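# Fold napkin diagonally into a flat triangle

## Task

Fold the napkin along a diagonal so one corner is brought onto the opposite one, making a flat, low triangle. All three points must be opened out to full size and lie flat, pointing away from the fold line. The paired corners must coincide to within about a thumb's width. The whole napkin must rest on the table without touching any arm base or its mount. The carried corner may be placed or dropped into position. It fails if the napkin comes out of a gripper while that gripper is travelling sideways fast enough to throw it, even if the other gripper catches it. The fold must hold by itself, not because the robot pins it. At the end both arms, hands included, must hang in the air touching nothing for the final second before the settled scene is judged, and the scene must actually settle.

## Robot and tools

Robot: two arms, left_arm and right_arm, each ending in a parallel two-finger gripper. The fingers point along the gripper's own +z axis and close along its y axis. The reported end_effector_position is the point midway between the finger pads, roughly 1 cm short of the fingertips.

Scene frame: all reported poses share one frame. Its origin is on the table surface midway between the arms. +z is up, +x reaches out over the table, and left_arm sits on the +y side. The names left and right do not match the sides of any camera picture. Each state line gives, per arm, end_effector_position in metres and end_effector_quat_wxyz. Printed positions can be somewhat wrong, worse when the arm reaches far.

execute_actions(actions): a list of actions run one after another. Each action is a table of at most 15 rows; each row lasts one control step of 1/30 s, and if fewer than 15 rows are given the last row repeats to fill the 15 steps. Every row is a single list of 14 numbers, each between -1 and 1, covering both arms even when one is idle: dx, dy, dz, rx, ry, rz, opening for left_arm, then the same seven for right_arm. dx..rz are an offset, expressed in that gripper's own axes, from the gripper's measured pose at the start of the action (for the first action in a call, the last pose reported in the scene). Each row is measured from that start pose, not stacked on the row before. Scale: 1.0 equals 0.6 m of travel or 180 degrees; rx, ry, rz together form one rotation vector. Opening is absolute, not an offset: +1 fully open (0.094 m), -1 closed. An empty list just returns the current state and images.

move(target, speed, blocking): target is one 14-number row with the same layout, scale and gripper-frame offsets, taken relative to the pose in the scene's most recent result that showed one. Each gripper travels a straight line toward its target; both arms finish together, in 0.5 to 10 s, and are cut off at 10 s if farther. Rotation takes the shorter way. speed is m/s, 0.002 to 0.5 (default 0.25); turning is capped at twice that in rad/s. Openings are sent as the move begins. Moves ignore obstacles and the other arm; grippers lag, stray and can overshoot the speed, especially with a near-straight arm. Faster contact hits harder, and aiming deeper past a contact presses harder. The result adds a move: line with the ending (done, off_target, moving, held, fault), which limits acted (paced = the sent pose was clipped; held = a check blocked some steps, after which the arm may jump fast), and each gripper's remaining distance. If only one arm is named, the other finished fine. With blocking=false you get a result after 0.5 s while motion continues; check with wait(0), and call wait or stop before sending further rows or moves.

wait(seconds): 0 to 10; lets the simulation run with the last commands held; returns early if a running move ends. stop(): brakes a running move (needs room, more at speed); fingers keep moving. zoom_image(camera, region): enlarges part of a camera's latest image; region is [x0, y0, x1, y1] in pixels from the top-left, at most 504 by 504. Cameras: cam_head_left, cam_head_right, cam_high, cam_low (504x504), cam_left_wrist, cam_right_wrist (616x616). finished_scene(scene): ends the given scene irreversibly after the last command is held; the result reports success.

Controller behaviour: each step, the commanded pose is clipped to within 70 mm and 16 degrees of the measured pose, then damped inverse kinematics drives the joints, favouring position over orientation. A distant target therefore takes several actions; after an action the arm continues only to its last clipped pose. Hand target lines show what the controller is currently driving toward. Arms tend to end a centimetre or more low, and repeated zero offsets let them sag. To hold an arm still, send the correction back to its desired pose in the first call of a reply and zeros afterwards, aiming higher if it still sags. Elbows stop just short of straight. A pose unreachable line names an arm whose command the clearance check altered or blocked. Joint ranges (rad): waist -2.618 to 3.054, shoulder 0.000 to 3.142, elbow 0.000 to 3.142, wrist pitch -1.571 to 1.571, wrist yaw -1.571 to 1.571, wrist roll -2.094 to 2.094.

Gripping: grip_measured is the finger opening on the command scale; the last joint value gives it in metres. Readings can be off by about 1 mm, fixed per gripper. To hold cloth, command an opening below grip_measured, around 0.03 below for a firm grip, less for a gentle one. Thin material (under about 2 mm) gets less force. Step readings list end_effector_position at some steps; HELD with an arm label means that arm's row was partly held back.

Avoid: arms colliding or pushing each other, hard slams or pushes on the table, dropping or flinging the napkin (never release it while moving sideways quickly), and leaving the cloth on an arm base. Holding loads heats motors: MOTOR HOT appears from 75 °C, the arm is stopped at 90 °C, and at 100 °C it goes limp and falls (OVER-TEMPERATURE FAULT). Any fault stop hurts. The simulation keeps running while replies are written, holding the last command. Faster, smoother, lower-effort robot motion is better. Finish with both grippers lifted clear of the napkin and everything else.

Each tool is called after "Request:" in YAML: its name, and indented under it one key for each argument.

## Session

Request:
execute_actions:
  actions: []

Scene clock: 0.00 s.
left_arm: end_effector_position=(+0.3507, +0.0908, +0.1414) grip_measured=-0.985 end_effector_quat_wxyz=(+0.295, +0.307, +0.898, -0.110) | right_arm: end_effector_position=(+0.3560, -0.2456, +0.4034) grip_measured=+1.000 end_effector_quat_wxyz=(+0.701, -0.042, +0.710, +0.049)
Joint positions: left_arm=[-0.51   1.692  1.292 -0.533  0.061  0.054  0.001] | right_arm=[-0.011  1.053  1.046 -0.004  0.001  0.011  0.094]
Joint velocities: left_arm=[-0.007 -0.022 -0.012 -0.007 -0.037 -0.051  0.   ] | right_arm=[-0.002 -0.002 -0.007  0.051 -0.051  0.007  0.   ]
Motor temperatures (°C, as the motors report them): left_arm=[29 29 27 26 27 29] | right_arm=[27 26 29 27 28 25]
Hand target (left_arm): +0.350, +0.091, +0.143; +0.294, +0.307, +0.898, -0.110
Hand target (right_arm): +0.354, -0.246, +0.404; +0.700, -0.042, +0.711, +0.049

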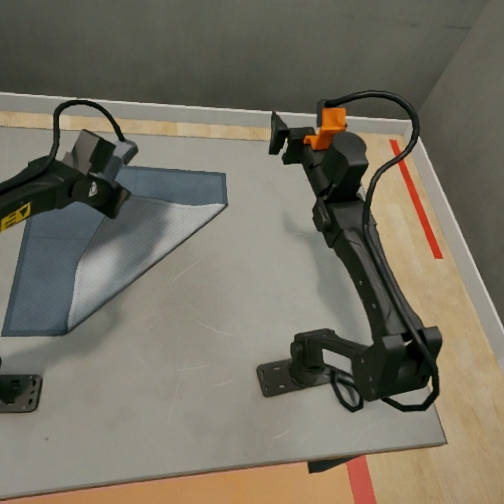

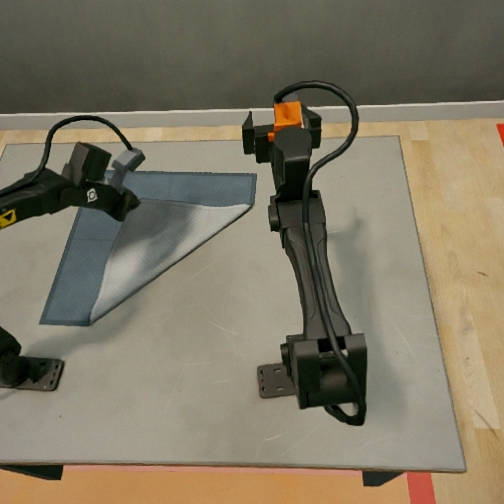

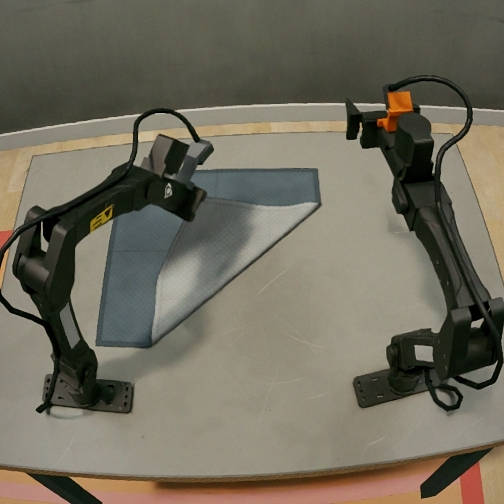

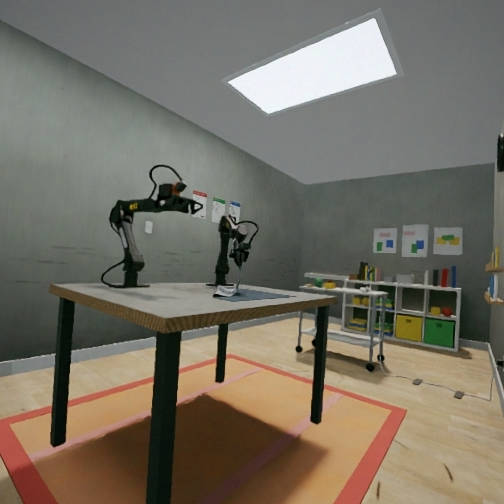

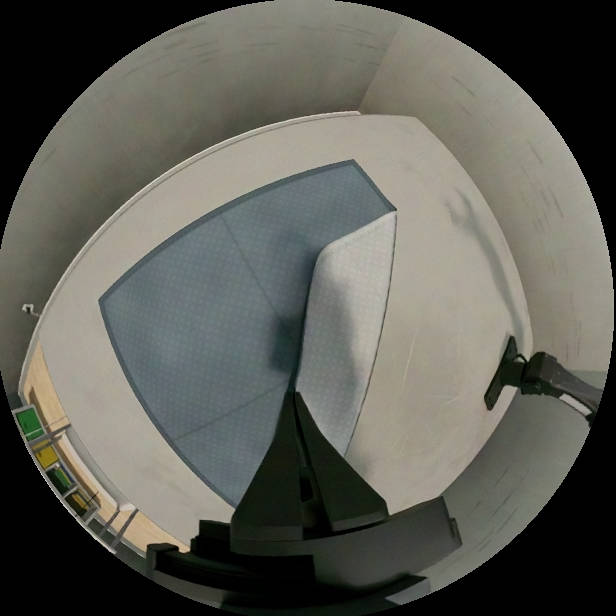

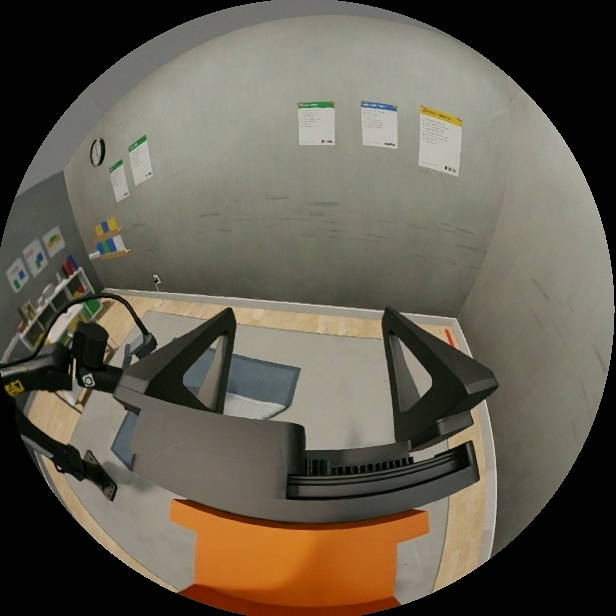

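Request:
move:
  target: [0.038,0.295,0.09,-0.095,-0.003,-0.127,-1,0,0,0,0,0,0,1]
  speed: 0.12

Scene clock: 13.40 s.
left_arm: end_effector_position=(+0.4606, +0.2190, +0.0763) grip_measured=-0.985 end_effector_quat_wxyz=(+0.301, +0.083, +0.949, -0.039) | right_arm: end_effector_position=(+0.3560, -0.2456, +0.4039) grip_measured=+1.000 end_effector_quat_wxyz=(+0.702, -0.041, +0.709, +0.049)
Joint positions: left_arm=[-0.2    1.938  1.35  -0.366 -0.033 -0.089  0.001] | right_arm=[-0.011  1.053  1.046 -0.002  0.001  0.011  0.094]
Joint velocities: left_arm=[-0.007  0.017 -0.002 -0.007 -0.037 -0.037 -0.001] | right_arm=[ 0.007  0.002  0.007  0.007  0.051 -0.051  0.   ]
Motor temperatures (°C, as the motors report them): left_arm=[29 30 28 27 27 29] | right_arm=[27 26 30 30 28 25]
Hand target (left_arm): +0.472, +0.220, +0.084; +0.317, +0.075, +0.945, -0.036
Hand target (right_arm): +0.356, -0.246, +0.403; +0.701, -0.042, +0.710, +0.049
Off the commanded pose (left_arm): 0.011 m, 2 deg.
Off the commanded pose (right_arm): 0.000 m, 0 deg.
move: off_target (left_arm)

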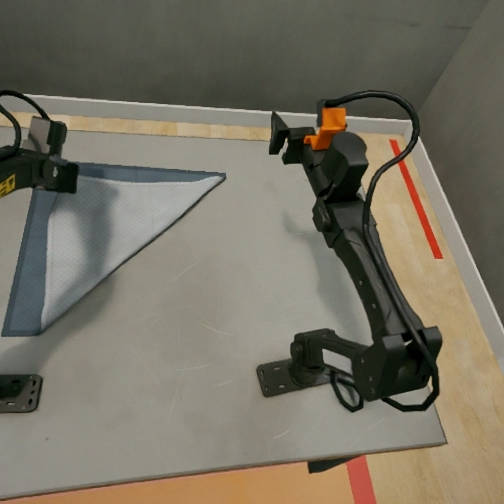

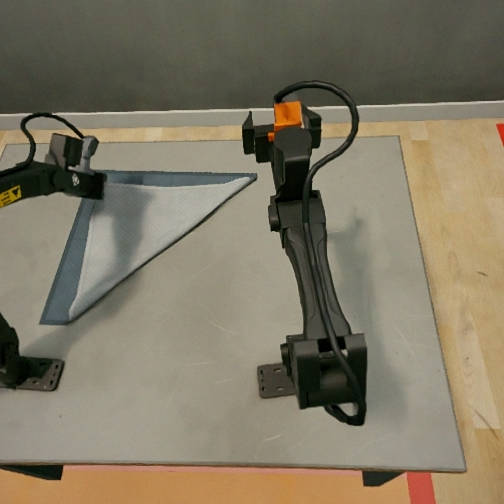

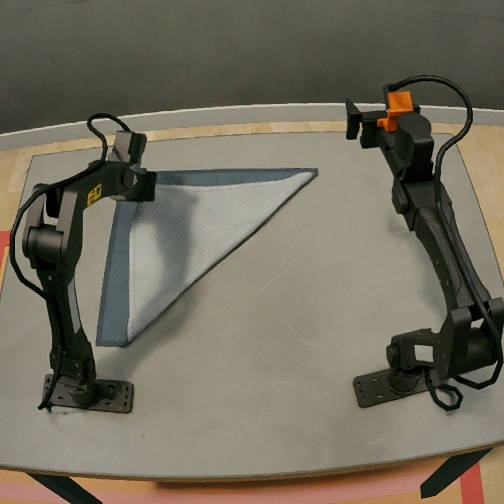

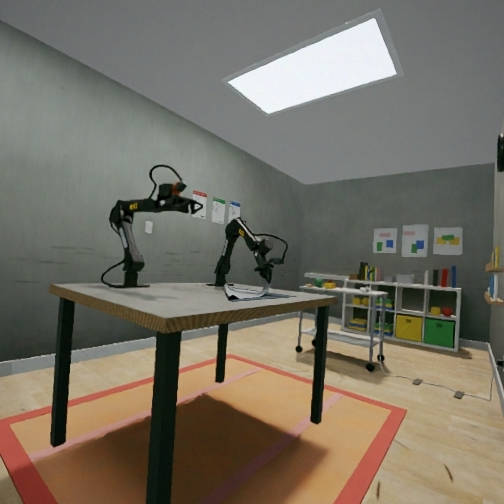

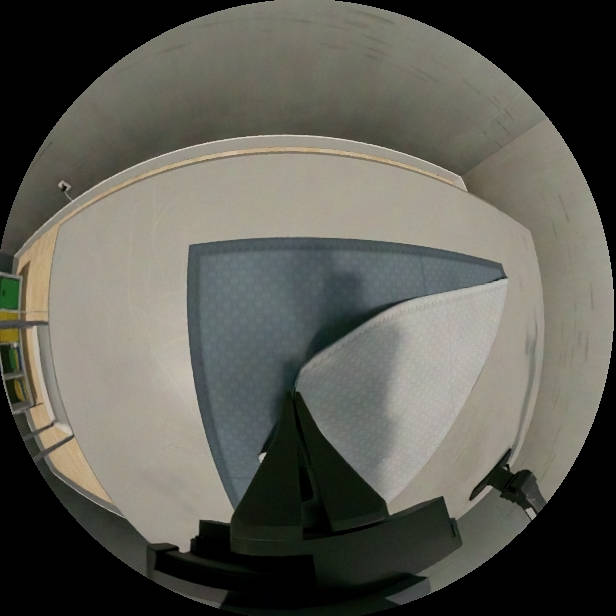

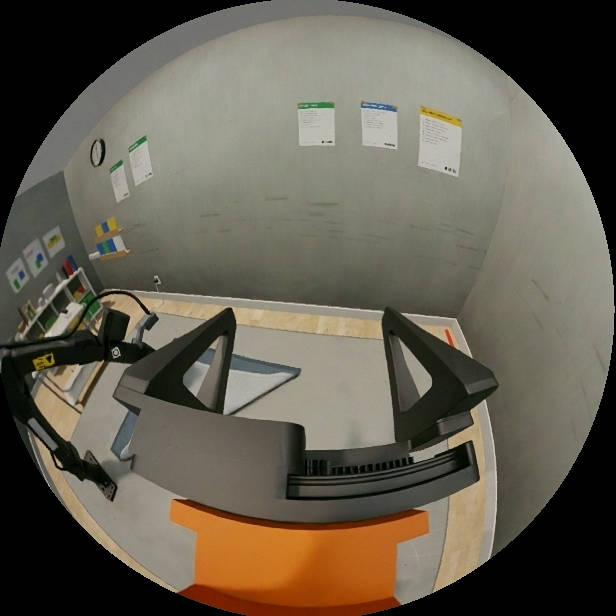

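Request:
move:
  target: [-0.033,0.118,0.092,0,0,0,-1,0,0,0,0,0,0,1]
  speed: 0.08

Scene clock: 21.70 s.
left_arm: end_effector_position=(+0.5115, +0.2809, +0.0367) grip_measured=-0.985 end_effector_quat_wxyz=(+0.290, +0.079, +0.953, -0.034) | right_arm: end_effector_position=(+0.3560, -0.2456, +0.4045) grip_measured=+1.000 end_effector_quat_wxyz=(+0.703, -0.041, +0.708, +0.049)
Joint positions: left_arm=[-0.034  2.143  1.505 -0.342  0.05   0.041  0.001] | right_arm=[-0.011  1.053  1.046  0.001  0.001  0.011  0.094]
Joint velocities: left_arm=[-0.002  0.012  0.012  0.007 -0.051 -0.007 -0.001] | right_arm=[-0.002 -0.002  0.012 -0.051 -0.051  0.022  0.   ]
Motor temperatures (°C, as the motors report them): left_arm=[29 30 29 28 27 29] | right_arm=[27 26 30 31 28 25]
Hand target (left_arm): +0.521, +0.279, +0.042; +0.302, +0.083, +0.949, -0.039
Hand target (right_arm): +0.356, -0.246, +0.404; +0.702, -0.041, +0.709, +0.049
Off the commanded pose (left_arm): 0.010 m, 2 deg.
Off the commanded pose (right_arm): 0.001 m, 0 deg.
move: done

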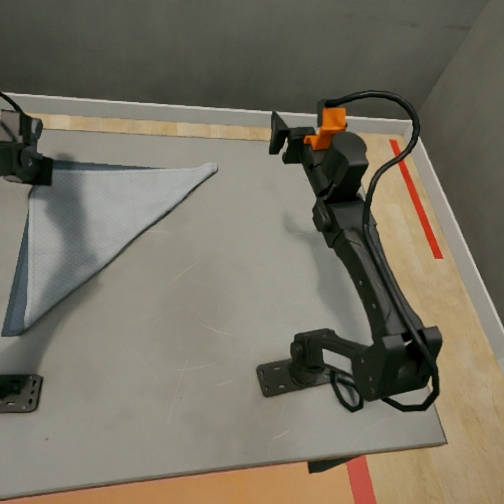

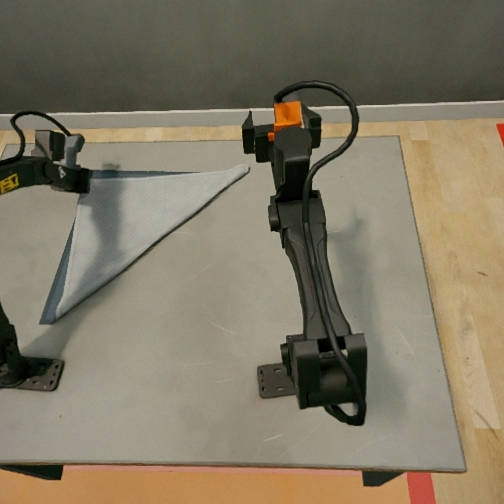

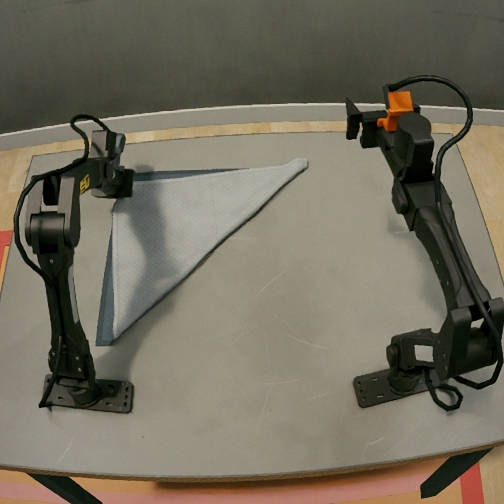

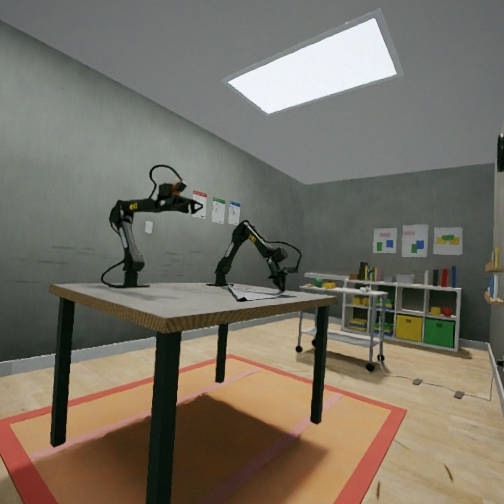

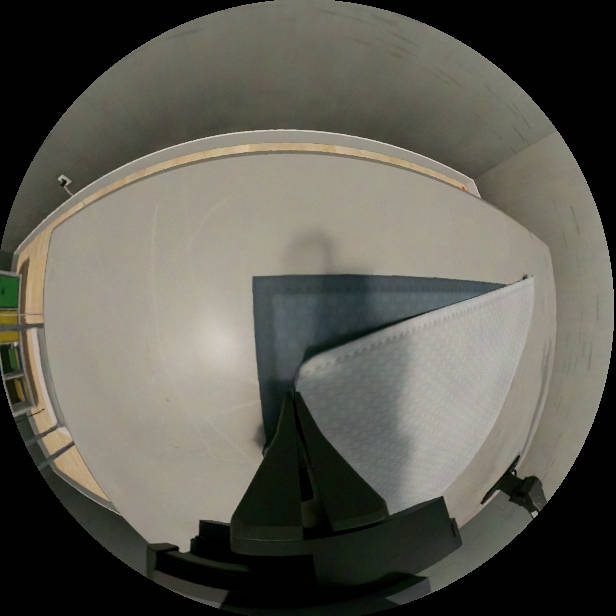

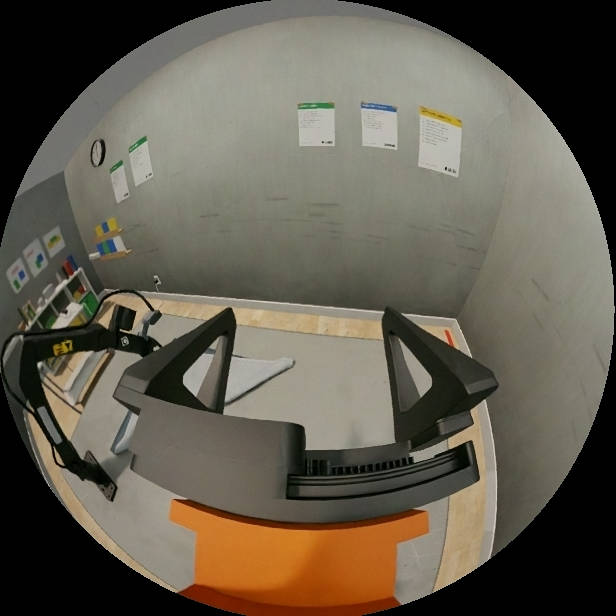

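Request:
move:
  target: [-0.053,-0.003,0.058,0,0,0,-1,0,0,0,0,0,0,1]
  speed: 0.06

Scene clock: 27.40 s.
left_arm: end_effector_position=(+0.5574, +0.2736, +0.0315) grip_measured=-0.985 end_effector_quat_wxyz=(+0.304, +0.079, +0.949, -0.036) | right_arm: end_effector_position=(+0.3560, -0.2456, +0.4049) grip_measured=+1.000 end_effector_quat_wxyz=(+0.704, -0.041, +0.708, +0.049)
Joint positions: left_arm=[-0.037  2.305  1.738 -0.382  0.052  0.038  0.001] | right_arm=[-0.011  1.053  1.046  0.002  0.001  0.011  0.094]
Joint velocities: left_arm=[-0.007 -0.007  0.002  0.007 -0.037 -0.051  0.001] | right_arm=[ 0.002 -0.012  0.002  0.037  0.022  0.037  0.   ]
Motor temperatures (°C, as the motors report them): left_arm=[29 31 29 28 27 29] | right_arm=[27 26 31 32 28 25]
Hand target (left_arm): +0.556, +0.271, +0.026; +0.291, +0.079, +0.953, -0.034
Hand target (right_arm): +0.356, -0.246, +0.404; +0.703, -0.041, +0.708, +0.049
Off the commanded pose (left_arm): 0.006 m, 2 deg.
Off the commanded pose (right_arm): 0.000 m, 0 deg.
move: done

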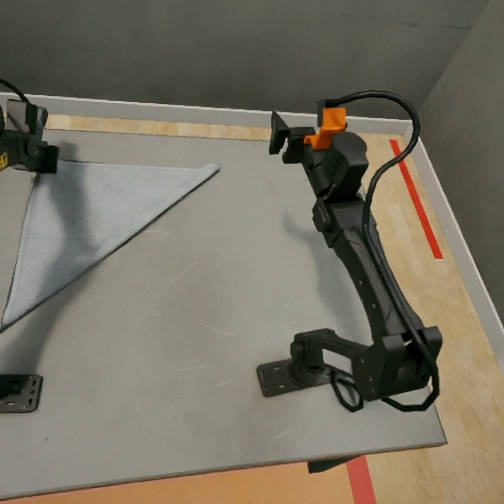

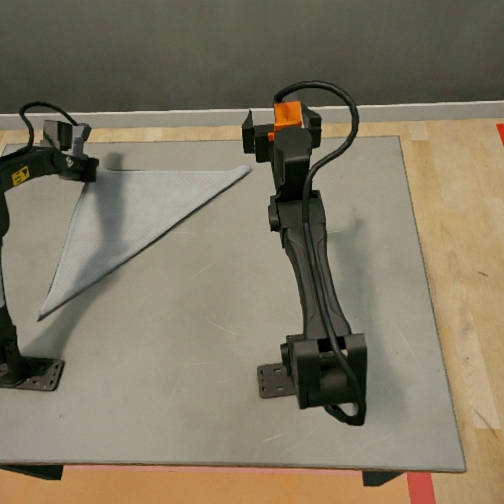

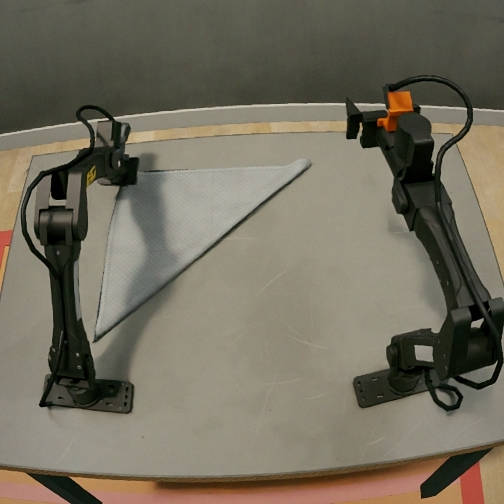

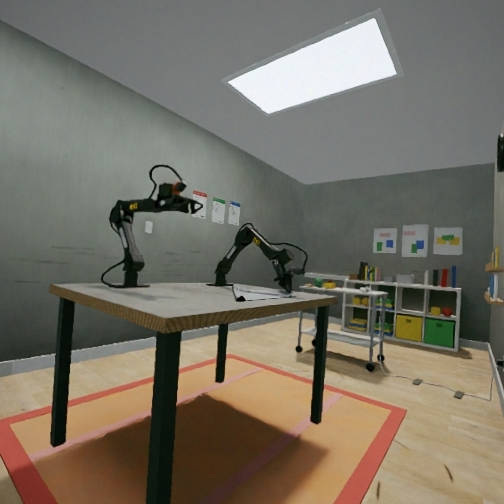

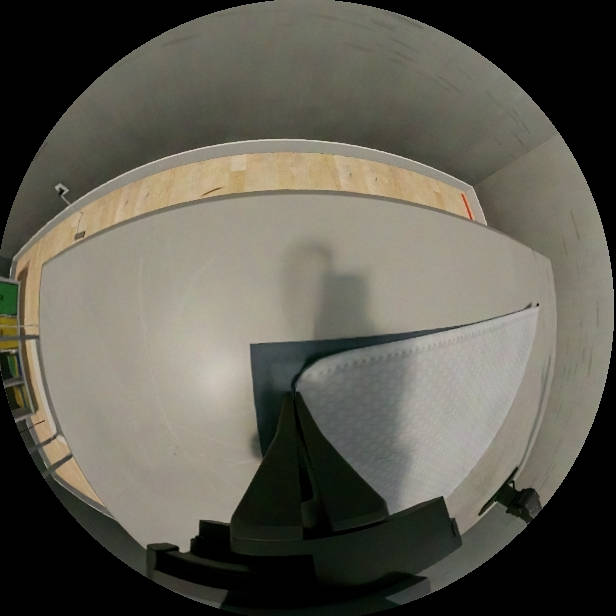

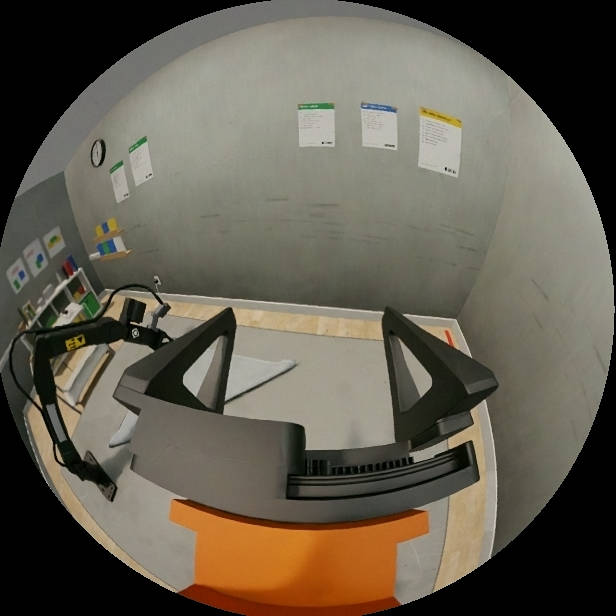

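Release and lift.

Request:
move:
  target: [0,0,0,0,0,0,0.2,0,0,0,0,0,0,1]

Request:
move:
  target: [0,0,-0.2,0,0,0,0.2,0,0,0,0,0,0,1]
  speed: 0.1

Scene clock: 37.27 s.
left_arm: end_effector_position=(+0.5573, +0.2736, +0.0315) grip_measured=+0.199 end_effector_quat_wxyz=(+0.304, +0.079, +0.949, -0.036) | right_arm: end_effector_position=(+0.3560, -0.2456, +0.4054) grip_measured=+1.000 end_effector_quat_wxyz=(+0.704, -0.041, +0.707, +0.049)
Joint positions: left_arm=[-0.037  2.305  1.739 -0.384  0.052  0.038  0.056] | right_arm=[-0.011  1.053  1.046  0.004  0.001  0.011  0.094]
Joint velocities: left_arm=[ 0.002  0.002 -0.002  0.007 -0.11   0.007 -0.001] | right_arm=[ 0.002 -0.007  0.002 -0.037 -0.051 -0.051  0.   ]
Motor temperatures (°C, as the motors report them): left_arm=[29 32 29 28 27 29] | right_arm=[27 26 31 33 28 25]
Hand target (left_arm): +0.557, +0.274, +0.032; +0.304, +0.079, +0.949, -0.036
Hand target (right_arm): +0.356, -0.246, +0.405; +0.704, -0.041, +0.708, +0.049
Off the commanded pose (left_arm): 0.000 m, 0 deg.
Off the commanded pose (right_arm): 0.000 m, 0 deg.
move: done

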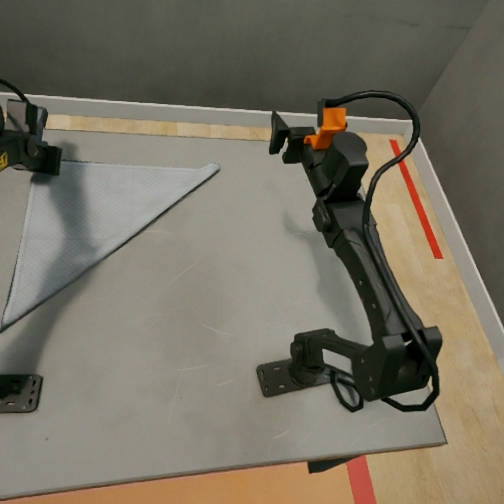

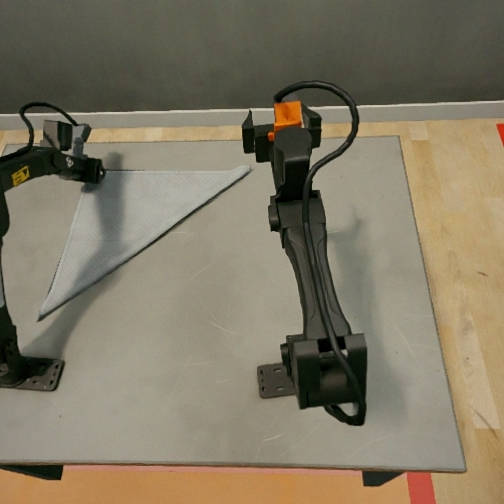

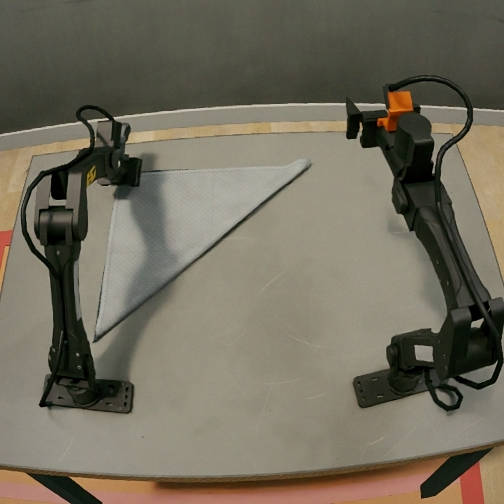

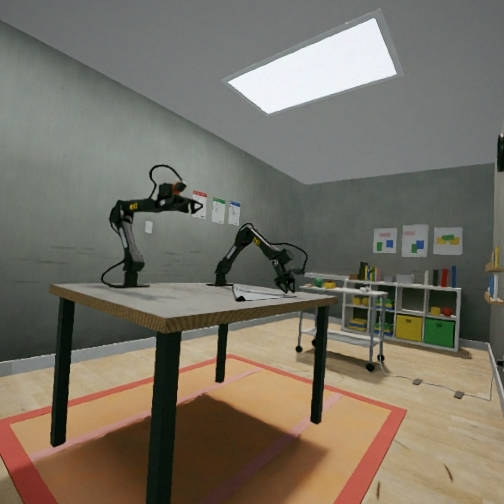

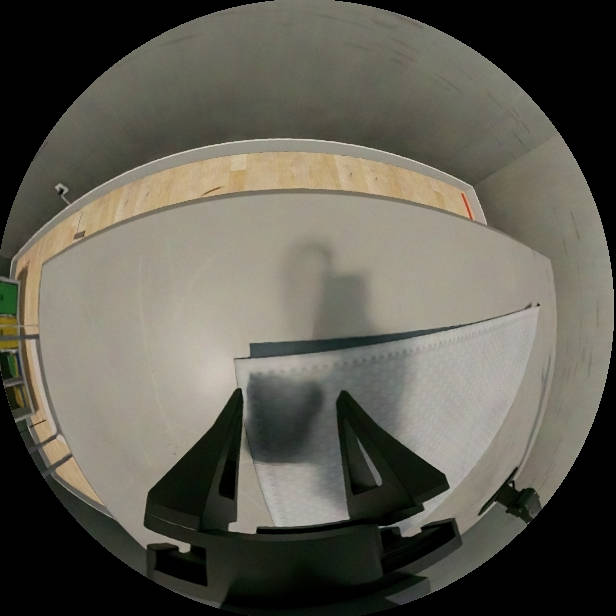

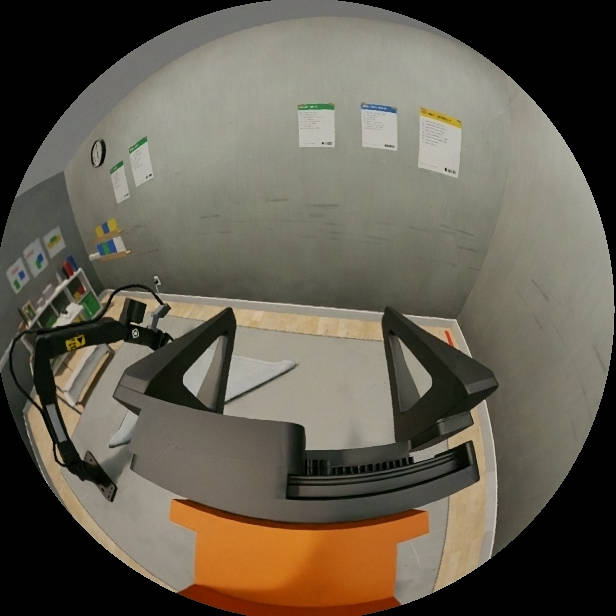

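Scene clock: 39.00 s.
left_arm: end_effector_position=(+0.5005, +0.2834, +0.1392) grip_measured=+0.199 end_effector_quat_wxyz=(+0.325, +0.078, +0.942, -0.035) | right_arm: end_effector_position=(+0.3560, -0.2456, +0.4060) grip_measured=+1.000 end_effector_quat_wxyz=(+0.705, -0.041, +0.706, +0.049)
Joint positions: left_arm=[-0.031  1.955  1.6   -0.552  0.052  0.042  0.056] | right_arm=[-0.011  1.053  1.046  0.007  0.001  0.011  0.094]
Joint velocities: left_arm=[-0.002 -0.007 -0.007  0.007 -0.007  0.037  0.   ] | right_arm=[-0.002 -0.007 -0.007 -0.095 -0.037  0.051  0.   ]
Motor temperatures (°C, as the motors report them): left_arm=[29 32 29 28 27 29] | right_arm=[27 26 31 33 28 25]
Hand target (left_arm): +0.489, +0.287, +0.130; +0.304, +0.079, +0.949, -0.036
Hand target (right_arm): +0.356, -0.246, +0.405; +0.704, -0.041, +0.707, +0.049
Off the commanded pose (left_arm): 0.016 m, 3 deg.
Off the commanded pose (right_arm): 0.001 m, 0 deg.
move: off_target (left_arm)

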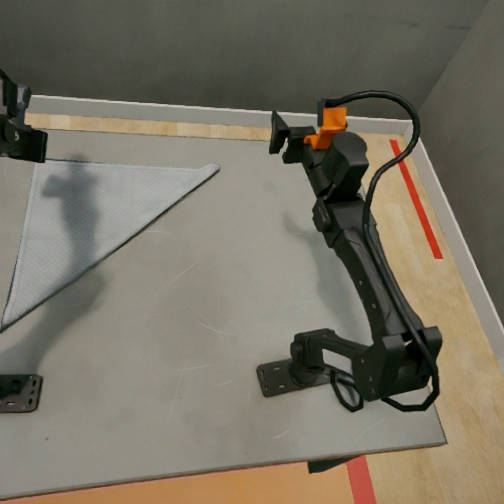

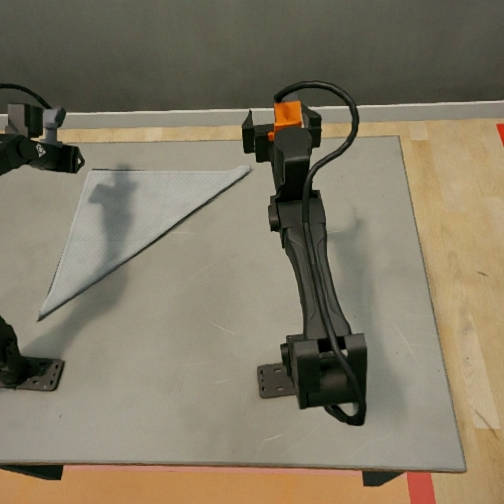

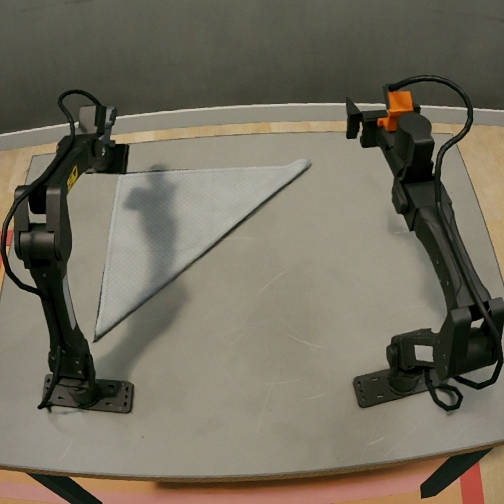

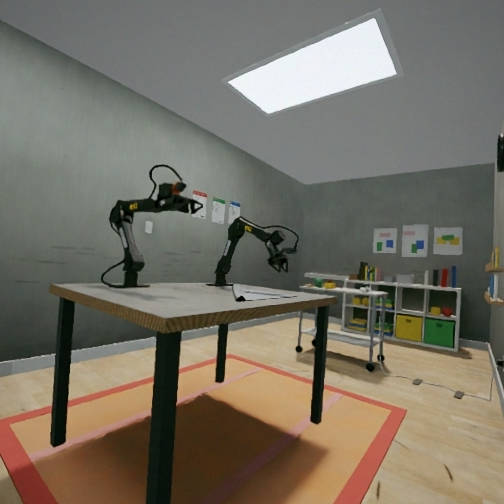

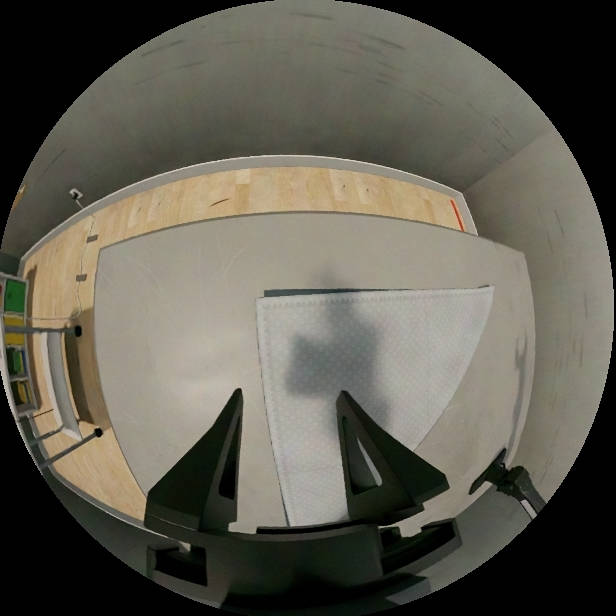

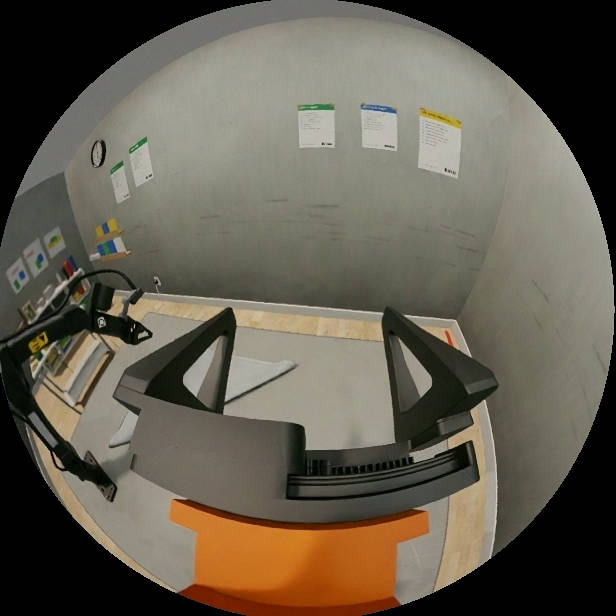

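Request:
finished_scene:
  scene: 1

The scene is finished: the task was done.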